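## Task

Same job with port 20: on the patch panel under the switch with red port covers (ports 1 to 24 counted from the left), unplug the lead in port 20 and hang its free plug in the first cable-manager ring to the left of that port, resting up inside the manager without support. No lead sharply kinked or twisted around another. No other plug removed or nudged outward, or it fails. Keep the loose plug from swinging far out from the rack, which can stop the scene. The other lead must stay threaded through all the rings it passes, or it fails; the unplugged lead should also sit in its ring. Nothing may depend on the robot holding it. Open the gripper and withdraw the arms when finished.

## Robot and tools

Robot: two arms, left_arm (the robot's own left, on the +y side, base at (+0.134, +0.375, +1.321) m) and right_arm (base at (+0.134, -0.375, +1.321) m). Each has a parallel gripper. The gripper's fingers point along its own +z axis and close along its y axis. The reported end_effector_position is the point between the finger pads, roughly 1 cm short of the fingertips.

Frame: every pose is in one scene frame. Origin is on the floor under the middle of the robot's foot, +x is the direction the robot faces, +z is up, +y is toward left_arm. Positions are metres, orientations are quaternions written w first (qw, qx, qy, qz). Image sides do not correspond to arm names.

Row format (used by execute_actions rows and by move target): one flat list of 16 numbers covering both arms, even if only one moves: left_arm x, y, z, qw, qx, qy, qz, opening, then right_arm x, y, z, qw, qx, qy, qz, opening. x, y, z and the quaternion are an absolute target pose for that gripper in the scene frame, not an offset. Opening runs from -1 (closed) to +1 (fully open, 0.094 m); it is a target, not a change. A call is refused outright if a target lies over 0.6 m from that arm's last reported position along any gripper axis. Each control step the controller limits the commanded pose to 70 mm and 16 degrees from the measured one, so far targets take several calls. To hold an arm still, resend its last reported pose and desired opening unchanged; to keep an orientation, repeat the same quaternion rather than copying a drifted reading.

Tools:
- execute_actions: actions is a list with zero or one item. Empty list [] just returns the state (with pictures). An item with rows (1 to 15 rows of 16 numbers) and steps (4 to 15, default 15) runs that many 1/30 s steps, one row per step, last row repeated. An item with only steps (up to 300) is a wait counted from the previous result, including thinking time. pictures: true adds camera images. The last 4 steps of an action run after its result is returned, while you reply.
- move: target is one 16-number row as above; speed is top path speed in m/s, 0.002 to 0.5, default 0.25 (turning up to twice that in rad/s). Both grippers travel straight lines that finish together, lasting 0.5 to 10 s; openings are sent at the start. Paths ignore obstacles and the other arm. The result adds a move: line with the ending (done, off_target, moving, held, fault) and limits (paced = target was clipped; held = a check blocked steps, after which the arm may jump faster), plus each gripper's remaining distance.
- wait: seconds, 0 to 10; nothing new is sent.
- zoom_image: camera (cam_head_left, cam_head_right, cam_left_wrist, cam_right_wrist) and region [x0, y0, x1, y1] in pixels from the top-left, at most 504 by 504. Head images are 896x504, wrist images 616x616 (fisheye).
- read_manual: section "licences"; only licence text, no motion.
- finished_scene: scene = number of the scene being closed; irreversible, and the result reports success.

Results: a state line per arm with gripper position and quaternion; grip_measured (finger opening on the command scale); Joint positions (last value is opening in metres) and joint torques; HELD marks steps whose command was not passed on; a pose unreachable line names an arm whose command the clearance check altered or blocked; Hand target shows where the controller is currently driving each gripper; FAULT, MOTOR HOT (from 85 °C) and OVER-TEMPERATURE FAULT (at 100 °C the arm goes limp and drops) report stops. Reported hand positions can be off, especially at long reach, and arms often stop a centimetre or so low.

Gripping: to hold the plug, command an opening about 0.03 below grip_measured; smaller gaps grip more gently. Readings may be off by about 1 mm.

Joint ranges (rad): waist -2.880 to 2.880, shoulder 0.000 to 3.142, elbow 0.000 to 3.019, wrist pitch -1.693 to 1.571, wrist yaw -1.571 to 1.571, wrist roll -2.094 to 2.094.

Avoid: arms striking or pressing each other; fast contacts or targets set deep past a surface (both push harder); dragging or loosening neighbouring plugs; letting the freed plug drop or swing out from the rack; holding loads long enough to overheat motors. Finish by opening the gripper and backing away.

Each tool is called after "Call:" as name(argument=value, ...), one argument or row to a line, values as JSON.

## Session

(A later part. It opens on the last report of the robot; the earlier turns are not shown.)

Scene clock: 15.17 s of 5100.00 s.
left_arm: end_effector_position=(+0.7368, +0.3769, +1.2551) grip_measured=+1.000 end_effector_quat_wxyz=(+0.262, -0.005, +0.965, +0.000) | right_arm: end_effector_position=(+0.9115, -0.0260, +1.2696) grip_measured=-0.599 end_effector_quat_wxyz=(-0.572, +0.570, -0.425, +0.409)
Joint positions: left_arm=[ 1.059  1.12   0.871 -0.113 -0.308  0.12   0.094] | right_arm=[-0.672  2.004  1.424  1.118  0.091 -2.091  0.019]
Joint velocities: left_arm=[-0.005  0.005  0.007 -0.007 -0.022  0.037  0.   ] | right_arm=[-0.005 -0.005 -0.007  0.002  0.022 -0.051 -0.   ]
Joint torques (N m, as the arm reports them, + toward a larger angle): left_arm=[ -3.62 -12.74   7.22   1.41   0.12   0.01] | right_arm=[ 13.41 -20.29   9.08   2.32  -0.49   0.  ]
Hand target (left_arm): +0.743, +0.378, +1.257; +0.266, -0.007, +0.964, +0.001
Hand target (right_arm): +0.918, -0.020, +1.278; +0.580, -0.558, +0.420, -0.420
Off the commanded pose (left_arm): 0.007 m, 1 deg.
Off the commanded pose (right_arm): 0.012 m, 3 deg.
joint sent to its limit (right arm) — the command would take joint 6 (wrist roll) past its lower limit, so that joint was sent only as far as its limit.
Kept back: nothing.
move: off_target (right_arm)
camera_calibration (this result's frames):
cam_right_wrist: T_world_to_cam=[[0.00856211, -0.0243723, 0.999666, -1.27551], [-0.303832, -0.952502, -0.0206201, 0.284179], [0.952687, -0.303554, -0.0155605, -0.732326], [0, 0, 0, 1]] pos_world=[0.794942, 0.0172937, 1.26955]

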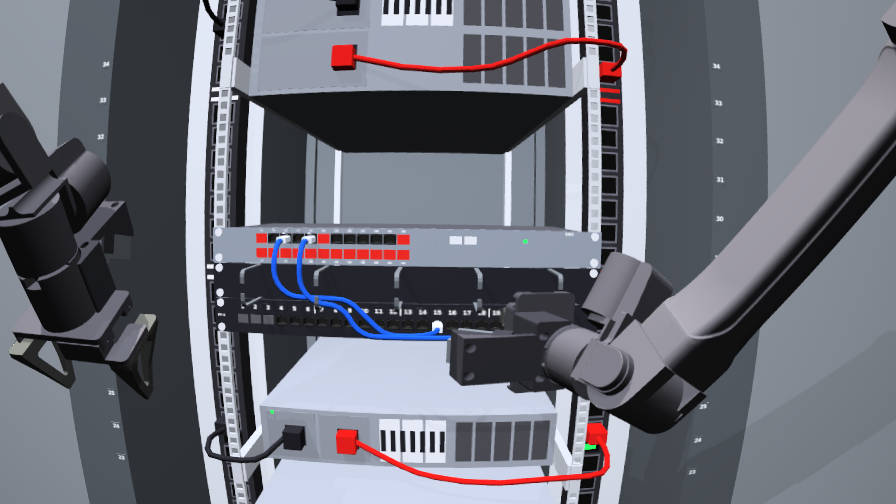

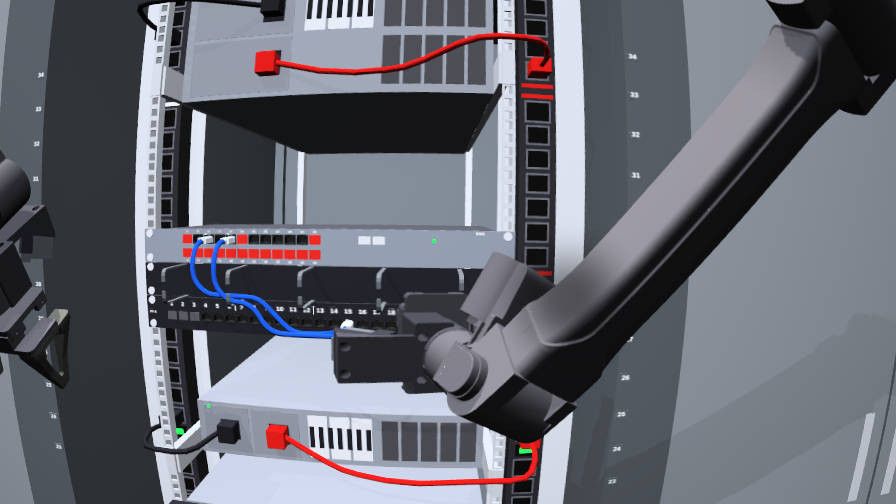

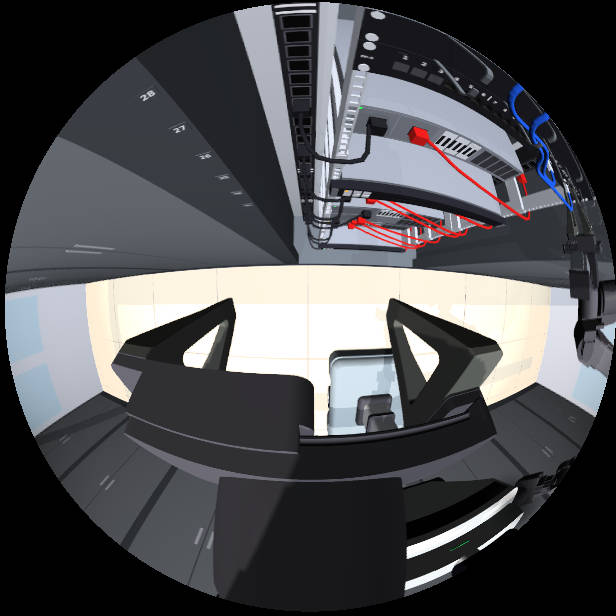

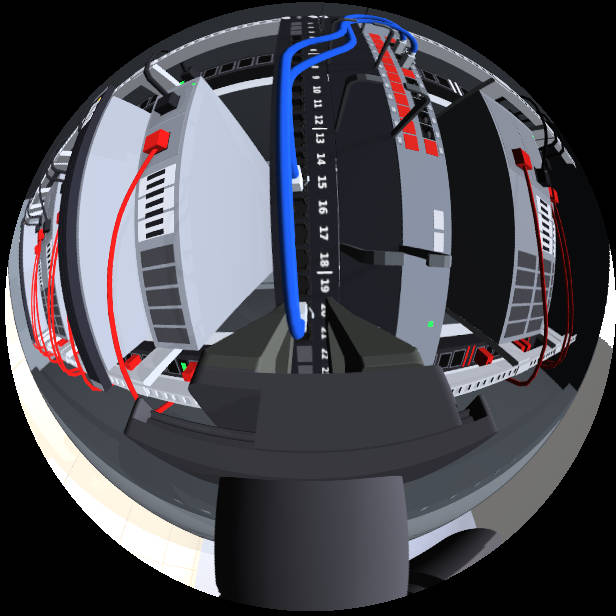

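Call:
move(
  target=[0.743,0.378,1.257,0.266,-0.007,0.964,0.001,1,0.934,-0.043,1.262,0.576,-0.562,0.416,-0.428,-0.6],
  speed=0.03,
)

Call:
zoom_image(
  camera="cam_right_wrist",
  region=[250,230,370,350],
)

Scene clock: 16.60 s of 5100.00 s.
left_arm: end_effector_position=(+0.7368, +0.3769, +1.2551) grip_measured=+1.000 end_effector_quat_wxyz=(+0.262, -0.005, +0.965, +0.000) | right_arm: end_effector_position=(+0.9160, -0.0285, +1.2671) grip_measured=-0.599 end_effector_quat_wxyz=(-0.580, +0.570, -0.414, +0.409)
Joint positions: left_arm=[ 1.059  1.12   0.871 -0.113 -0.308  0.12   0.094] | right_arm=[-0.687  2.01   1.436  1.118  0.051 -2.092  0.019]
Joint velocities: left_arm=[-0.024  0.005 -0.002 -0.002  0.007 -0.022  0.   ] | right_arm=[-0.005 -0.024  0.002 -0.002 -0.037 -0.051 -0.001]
Joint torques (N m, as the arm reports them, + toward a larger angle): left_arm=[ -3.71 -12.87   7.21   1.4    0.11   0.01] | right_arm=[ 10.4  -20.17   9.75   1.8   -0.42   0.06]
Hand target (left_arm): +0.743, +0.378, +1.257; +0.266, -0.007, +0.964, +0.001
Hand target (right_arm): +0.933, -0.044, +1.262; +0.575, -0.561, +0.415, -0.427
Off the commanded pose (left_arm): 0.007 m, 1 deg.
Off the commanded pose (right_arm): 0.024 m, 2 deg.
Kept back: nothing.
move: off_target (right_arm)
camera_calibration (this result's frames):
cam_right_wrist: T_world_to_cam=[[-0.0107241, -0.0228845, 0.999681, -1.25535], [-0.284268, -0.958419, -0.0249894, 0.270527], [0.958685, -0.284445, 0.00377284, -0.76679], [0, 0, 0, 1]] pos_world=[0.798549, 0.0124408, 1.26461]

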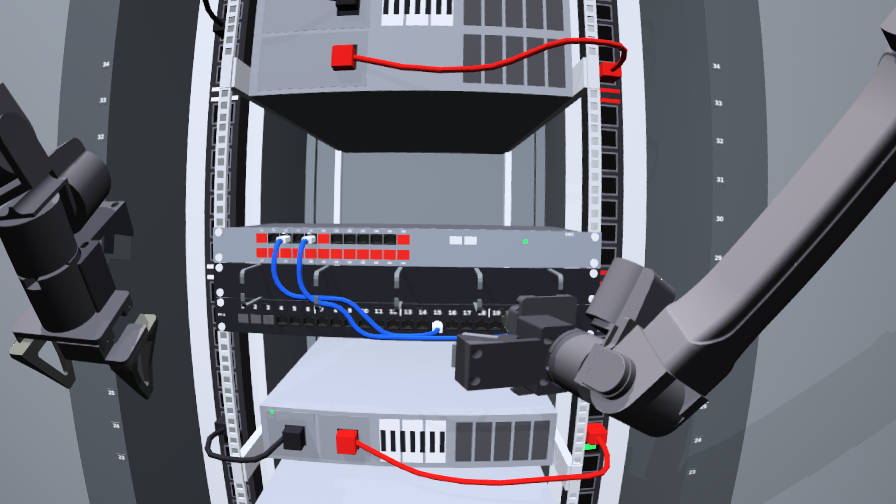

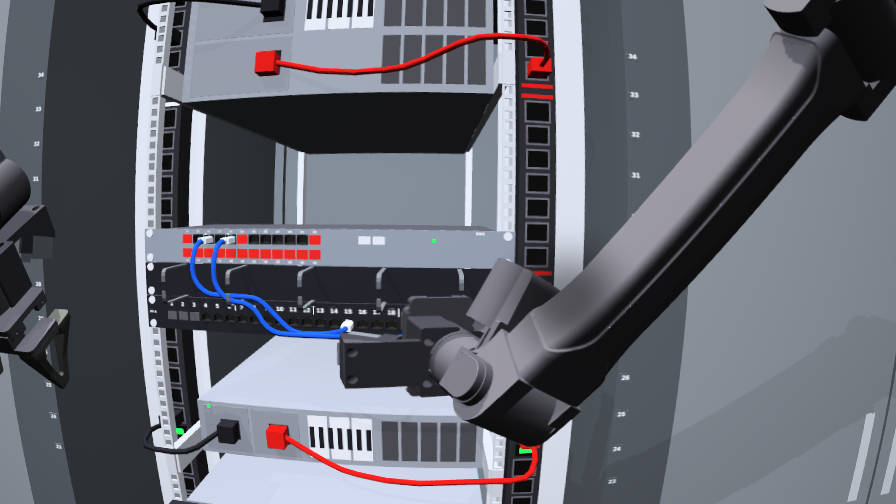

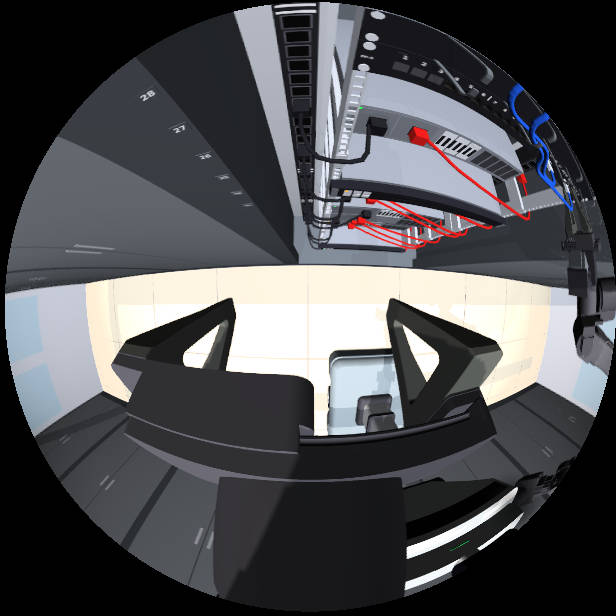

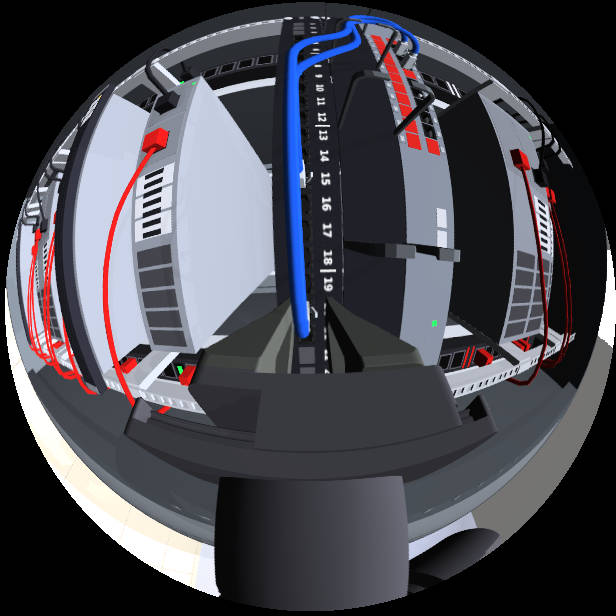

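Region (250, 230, 370, 350) of cam_right_wrist's 616x616 image, scaled by 4.200, with more detail than that image has.

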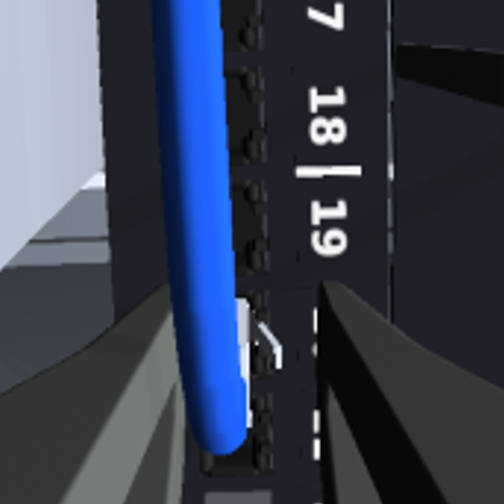

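Call:
move(
  target=[0.743,0.378,1.257,0.266,-0.007,0.964,0.001,1,0.942,-0.048,1.258,0.576,-0.562,0.416,-0.428,-0.6],
  speed=0.02,
)

Call:
zoom_image(
  camera="cam_right_wrist",
  region=[250,230,370,350],
)

Scene clock: 18.90 s of 5100.00 s.
left_arm: end_effector_position=(+0.7368, +0.3769, +1.2551) grip_measured=+1.000 end_effector_quat_wxyz=(+0.262, -0.005, +0.965, +0.000) | right_arm: end_effector_position=(+0.9275, -0.0416, +1.2607) grip_measured=-0.599 end_effector_quat_wxyz=(-0.576, +0.568, -0.413, +0.419)
Joint positions: left_arm=[ 1.059  1.12   0.871 -0.113 -0.308  0.12   0.094] | right_arm=[-0.712  2.02   1.459  1.118  0.041 -2.092  0.019]
Joint velocities: left_arm=[-0.005  0.005 -0.002  0.007  0.066  0.051  0.   ] | right_arm=[ 0.005 -0.015 -0.007 -0.012 -0.022 -0.081  0.001]
Joint torques (N m, as the arm reports them, + toward a larger angle): left_arm=[ -3.74 -12.86   7.23   1.4    0.11   0.01] | right_arm=[ 11.36 -20.73   9.75   1.22  -0.44   0.15]
Hand target (left_arm): +0.743, +0.378, +1.257; +0.266, -0.007, +0.964, +0.001
Hand target (right_arm): +0.941, -0.049, +1.258; +0.575, -0.561, +0.416, -0.427
Off the commanded pose (left_arm): 0.007 m, 1 deg.
Off the commanded pose (right_arm): 0.016 m, 1 deg.
Kept back: nothing.
move: off_target (right_arm)
camera_calibration (this result's frames):
cam_right_wrist: T_world_to_cam=[[-0.0215812, -0.013336, 0.999678, -1.23868], [-0.299689, -0.953844, -0.0191943, 0.268274], [0.953793, -0.300007, 0.0165885, -0.793865], [0, 0, 0, 1]] pos_world=[0.810849, 0.00120695, 1.2566]

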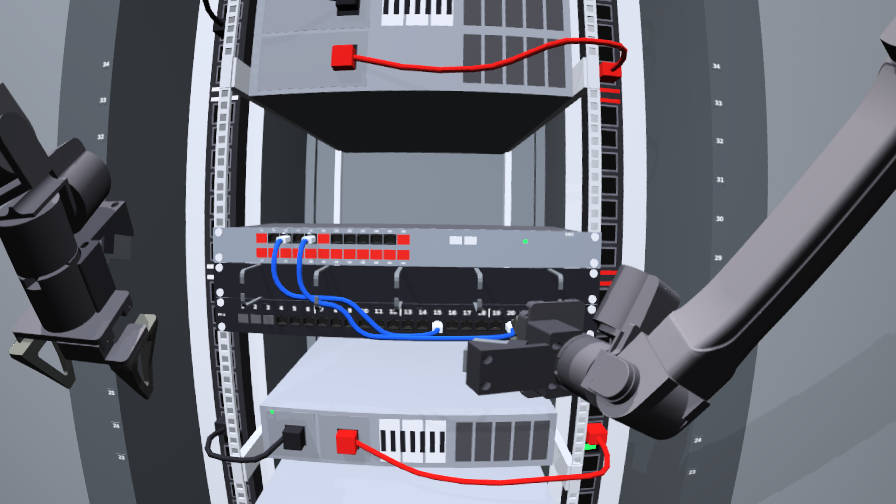

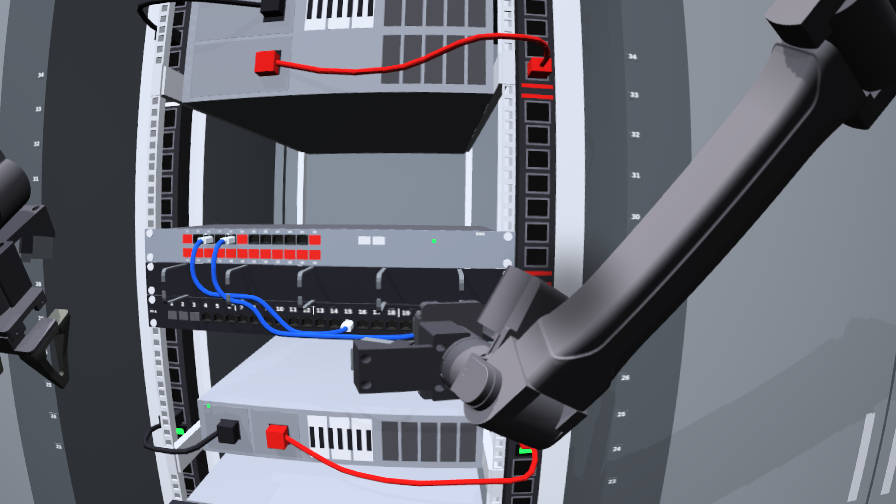

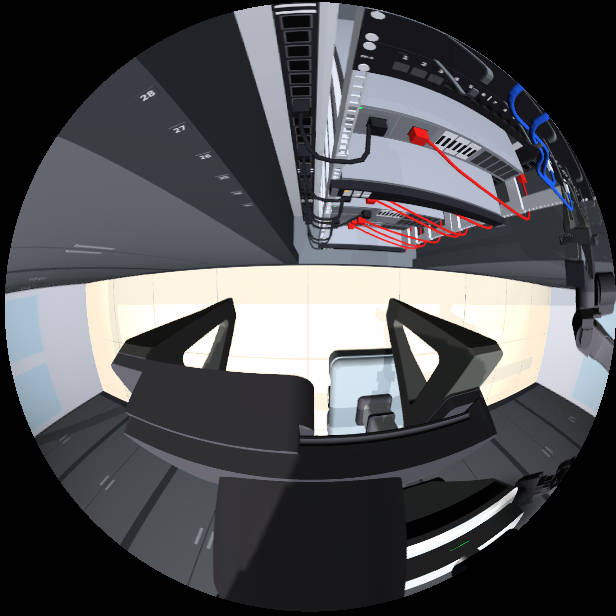

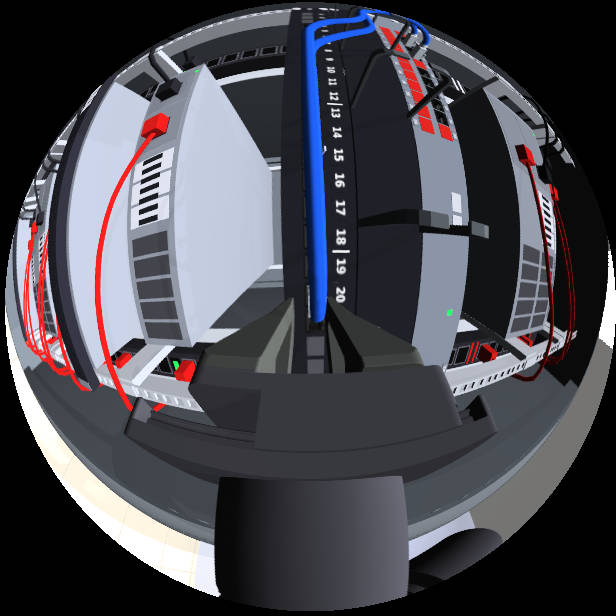

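Region (250, 230, 370, 350) of cam_right_wrist's 616x616 image, scaled by 4.200, with more detail than that image has.

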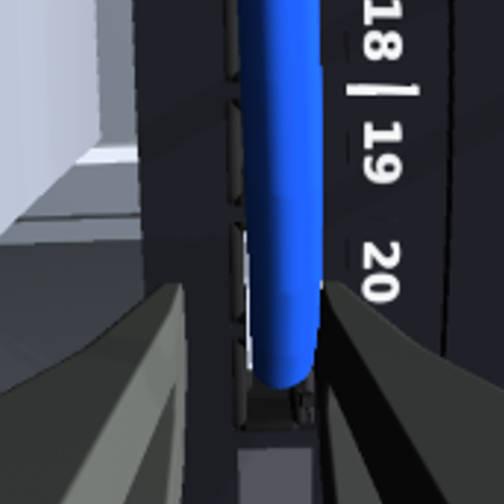

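Call:
move(
  target=[0.743,0.378,1.257,0.266,-0.007,0.964,0.001,1,0.928,-0.027,1.27,0.576,-0.562,0.416,-0.428,-0.55],
  speed=0.02,
)

Call:
zoom_image(
  camera="cam_right_wrist",
  region=[250,230,370,350],
)

Scene clock: 20.23 s of 5100.00 s.
left_arm: end_effector_position=(+0.7368, +0.3769, +1.2551) grip_measured=+1.000 end_effector_quat_wxyz=(+0.262, -0.005, +0.965, +0.000) | right_arm: end_effector_position=(+0.9274, -0.0424, +1.2596) grip_measured=-0.552 end_effector_quat_wxyz=(-0.568, +0.566, -0.423, +0.421)
Joint positions: left_arm=[ 1.059  1.12   0.871 -0.113 -0.308  0.12   0.094] | right_arm=[-0.707  2.02   1.459  1.118  0.07  -2.091  0.021]
Joint velocities: left_arm=[-0.005 -0.005 -0.002 -0.007  0.066  0.007  0.   ] | right_arm=[-0.005 -0.024 -0.002  0.012 -0.066 -0.007  0.001]
Joint torques (N m, as the arm reports them, + toward a larger angle): left_arm=[ -3.7  -12.83   7.17   1.37   0.11   0.01] | right_arm=[ 14.01 -20.82   8.26   1.81  -0.28  -0.02]
Hand target (left_arm): +0.743, +0.378, +1.257; +0.266, -0.007, +0.964, +0.001
Hand target (right_arm): +0.928, -0.027, +1.270; +0.577, -0.559, +0.417, -0.424
Off the commanded pose (left_arm): 0.007 m, 1 deg.
Off the commanded pose (right_arm): 0.019 m, 1 deg.
joint sent to its limit (right arm) — the command would take joint 6 (wrist roll) past its lower limit, so that joint was sent only as far as its limit.
Kept back: nothing.
move: off_target (right_arm)
camera_calibration (this result's frames):
cam_right_wrist: T_world_to_cam=[[-0.00825028, -0.0124473, 0.999888, -1.25019], [-0.319873, -0.94735, -0.0144326, 0.280518], [0.947424, -0.319957, 0.00383435, -0.772845], [0, 0, 0, 1]] pos_world=[0.811628, 0.00291037, 1.25706]

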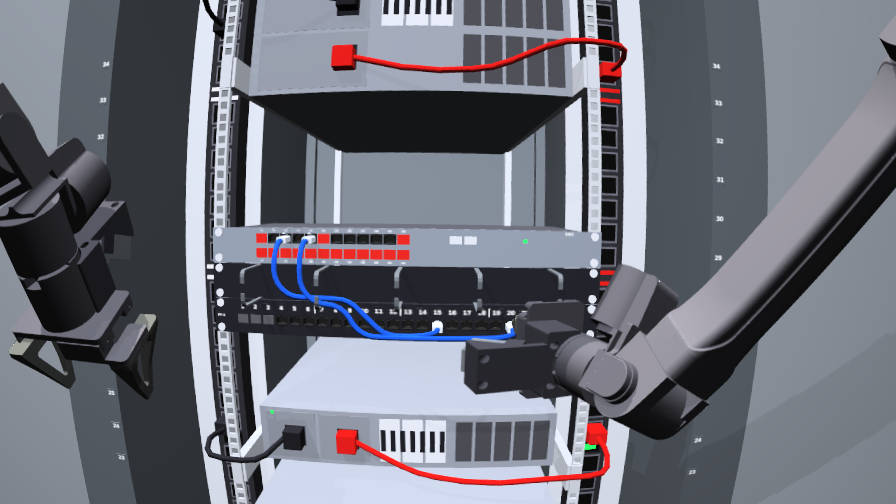

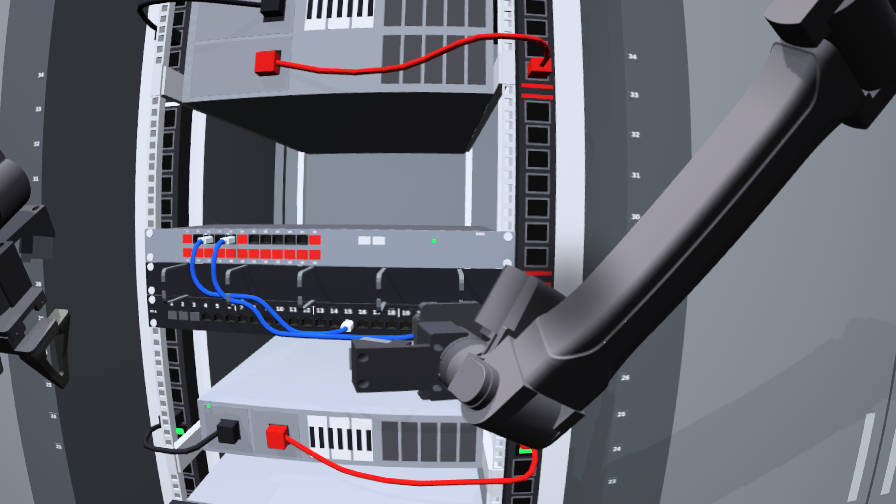

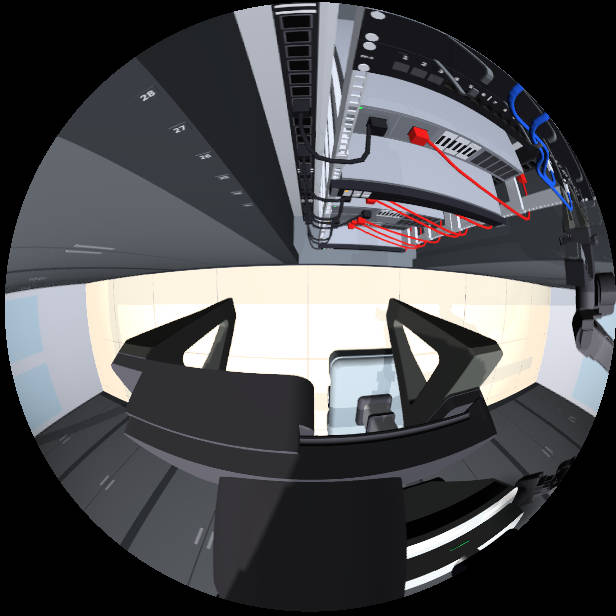

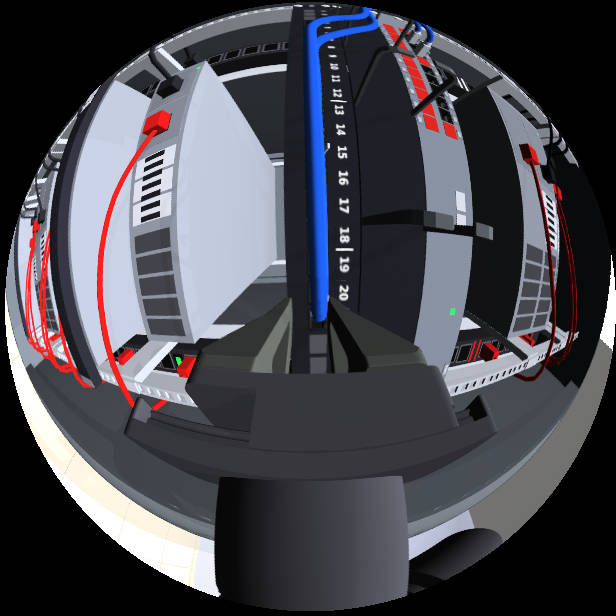

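Region (250, 230, 370, 350) of cam_right_wrist's 616x616 image, scaled by 4.200, with more detail than that image has.

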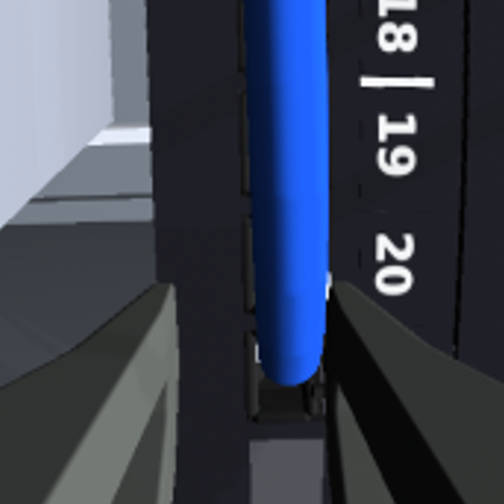

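It creeps; repeat the same command nearly.

Call:
move(
  target=[0.743,0.378,1.257,0.266,-0.007,0.964,0.001,1,0.929,-0.026,1.27,0.576,-0.562,0.416,-0.428,-0.55],
  speed=0.02,
)

Call:
zoom_image(
  camera="cam_right_wrist",
  region=[250,230,370,350],
)

Scene clock: 21.67 s of 5100.00 s.
left_arm: end_effector_position=(+0.7368, +0.3769, +1.2551) grip_measured=+1.000 end_effector_quat_wxyz=(+0.262, -0.005, +0.965, +0.000) | right_arm: end_effector_position=(+0.9275, -0.0425, +1.2595) grip_measured=-0.552 end_effector_quat_wxyz=(-0.568, +0.566, -0.423, +0.421)
Joint positions: left_arm=[ 1.059  1.12   0.871 -0.113 -0.308  0.12   0.094] | right_arm=[-0.707  2.02   1.459  1.118  0.071 -2.091  0.021]
Joint velocities: left_arm=[-0.005 -0.005 -0.007 -0.002 -0.022 -0.022  0.   ] | right_arm=[ 0.005 -0.005 -0.012 -0.002 -0.022  0.007 -0.   ]
Joint torques (N m, as the arm reports them, + toward a larger angle): left_arm=[ -3.71 -12.81   7.21   1.43   0.11   0.01] | right_arm=[ 14.48 -20.63   8.63   1.64  -0.3   -0.02]
Hand target (left_arm): +0.743, +0.378, +1.257; +0.266, -0.007, +0.964, +0.001
Hand target (right_arm): +0.928, -0.027, +1.270; +0.577, -0.559, +0.417, -0.424
Off the commanded pose (left_arm): 0.007 m, 1 deg.
Off the commanded pose (right_arm): 0.020 m, 2 deg.
joint sent to its limit (right arm) — the command would take joint 6 (wrist roll) past its lower limit, so that joint was sent only as far as its limit.
Kept back: nothing.
move: off_target (right_arm)
camera_calibration (this result's frames):
cam_right_wrist: T_world_to_cam=[[-0.00789252, -0.0123329, 0.999893, -1.25046], [-0.320504, -0.94714, -0.0142121, 0.280741], [0.947214, -0.320582, 0.00352259, -0.772349], [0, 0, 0, 1]] pos_world=[0.811689, 0.00287782, 1.25703]

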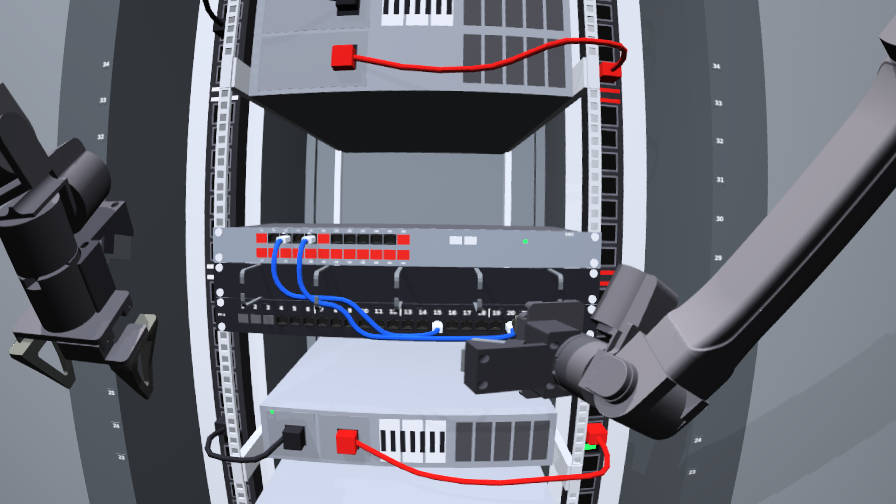

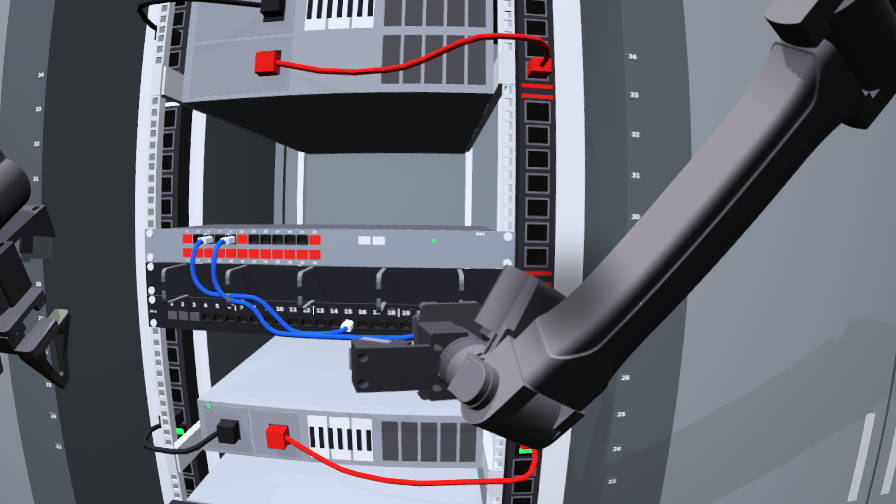

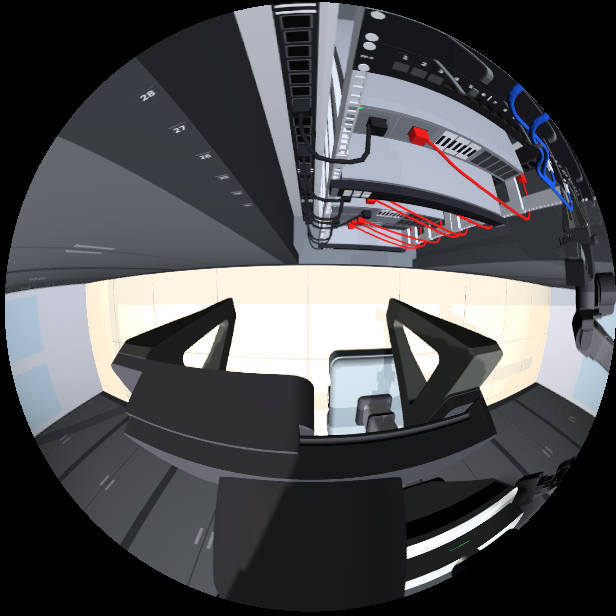

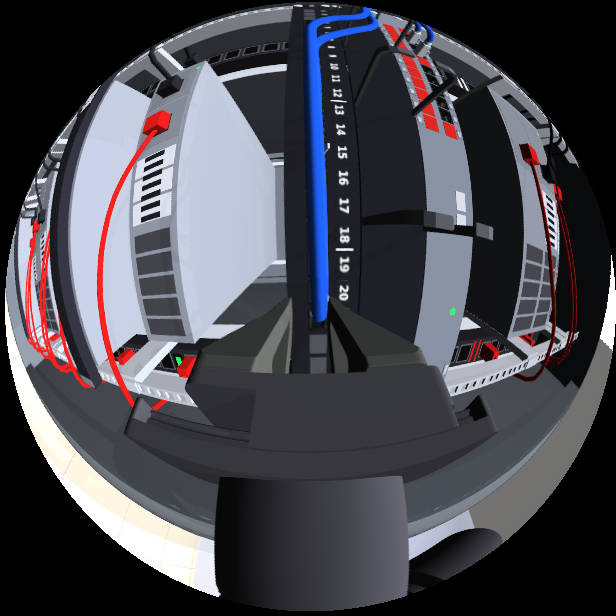

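Region (250, 230, 370, 350) of cam_right_wrist's 616x616 image, scaled by 4.200, with more detail than that image has.

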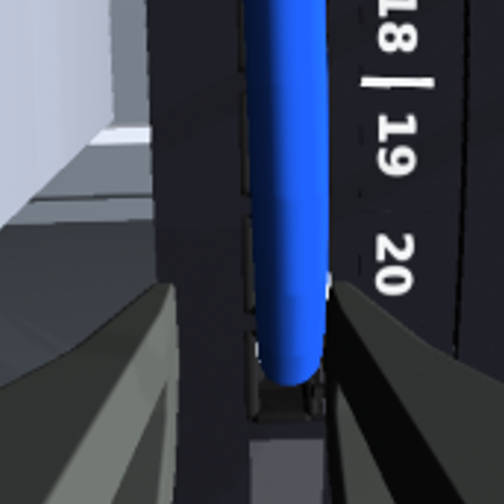

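Call:
move(
  target=[0.743,0.378,1.257,0.266,-0.007,0.964,0.001,1,0.928,-0.023,1.272,0.587,-0.567,0.402,-0.418,-0.55],
  speed=0.02,
)

Call:
zoom_image(
  camera="cam_right_wrist",
  region=[250,230,370,350],
)

Scene clock: 23.57 s of 5100.00 s.
left_arm: end_effector_position=(+0.7368, +0.3769, +1.2551) grip_measured=+1.000 end_effector_quat_wxyz=(+0.262, -0.005, +0.965, +0.000) | right_arm: end_effector_position=(+0.9256, -0.0377, +1.2608) grip_measured=-0.552 end_effector_quat_wxyz=(-0.577, +0.568, -0.413, +0.417)
Joint positions: left_arm=[ 1.059  1.12   0.871 -0.113 -0.308  0.12   0.094] | right_arm=[-0.707  2.022  1.459  1.118  0.041 -2.091  0.021]
Joint velocities: left_arm=[ 0.005 -0.005  0.002 -0.007  0.022  0.007  0.   ] | right_arm=[ 0.005 -0.005 -0.017 -0.012 -0.007  0.007  0.001]
Joint torques (N m, as the arm reports them, + toward a larger angle): left_arm=[ -3.69 -12.85   7.24   1.41   0.11   0.01] | right_arm=[ 13.95 -21.46   8.18   1.12  -0.85  -0.02]
Hand target (left_arm): +0.743, +0.378, +1.257; +0.266, -0.007, +0.964, +0.001
Hand target (right_arm): +0.927, -0.023, +1.272; +0.588, -0.565, +0.403, -0.416
Off the commanded pose (left_arm): 0.007 m, 1 deg.
Off the commanded pose (right_arm): 0.019 m, 2 deg.
joint sent to its limit (right arm) — the command would take joint 6 (wrist roll) past its lower limit, so that joint was sent only as far as its limit.
Kept back: nothing.
move: off_target (right_arm)
camera_calibration (this result's frames):
cam_right_wrist: T_world_to_cam=[[-0.020231, -0.0163879, 0.999661, -1.24013], [-0.294865, -0.955294, -0.021628, 0.269999], [0.955325, -0.295203, 0.0144944, -0.789394], [0, 0, 0, 1]] pos_world=[0.808651, 0.00457402, 1.25699]

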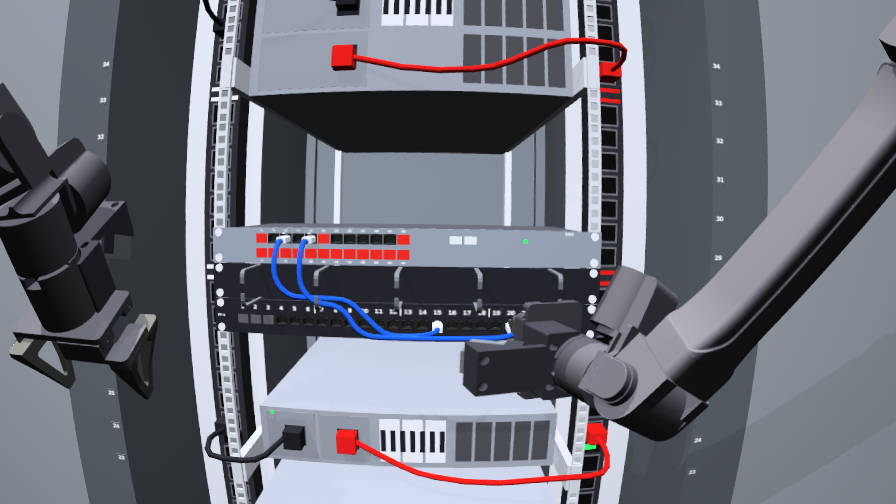

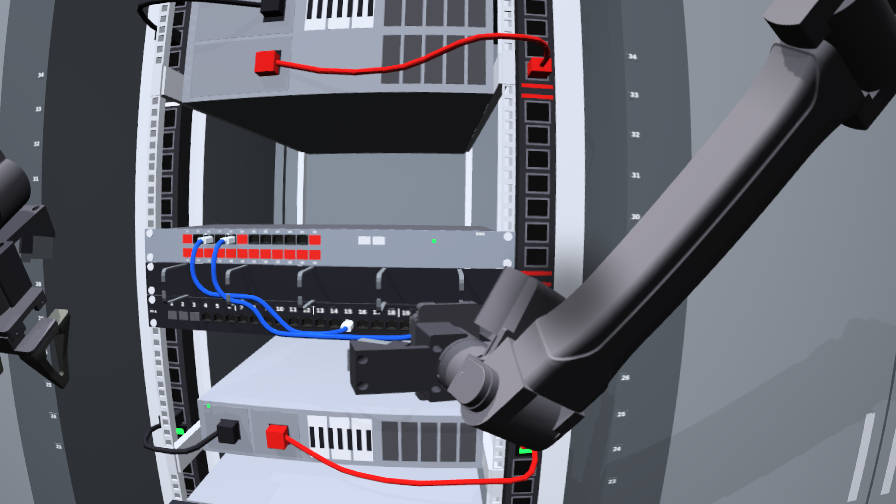

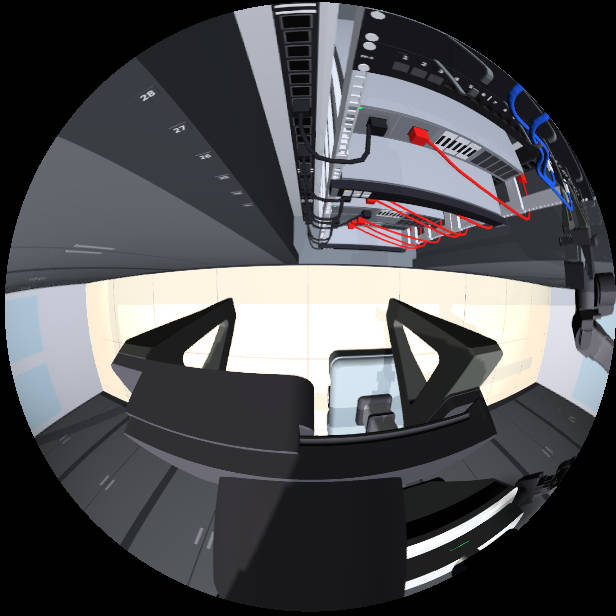

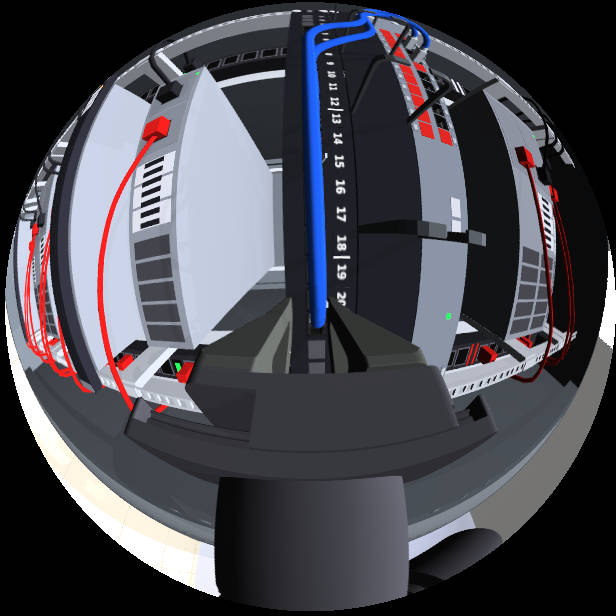

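Region (250, 230, 370, 350) of cam_right_wrist's 616x616 image, scaled by 4.200, with more detail than that image has.

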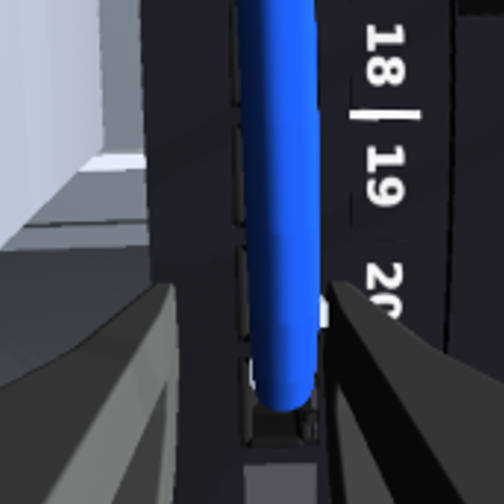

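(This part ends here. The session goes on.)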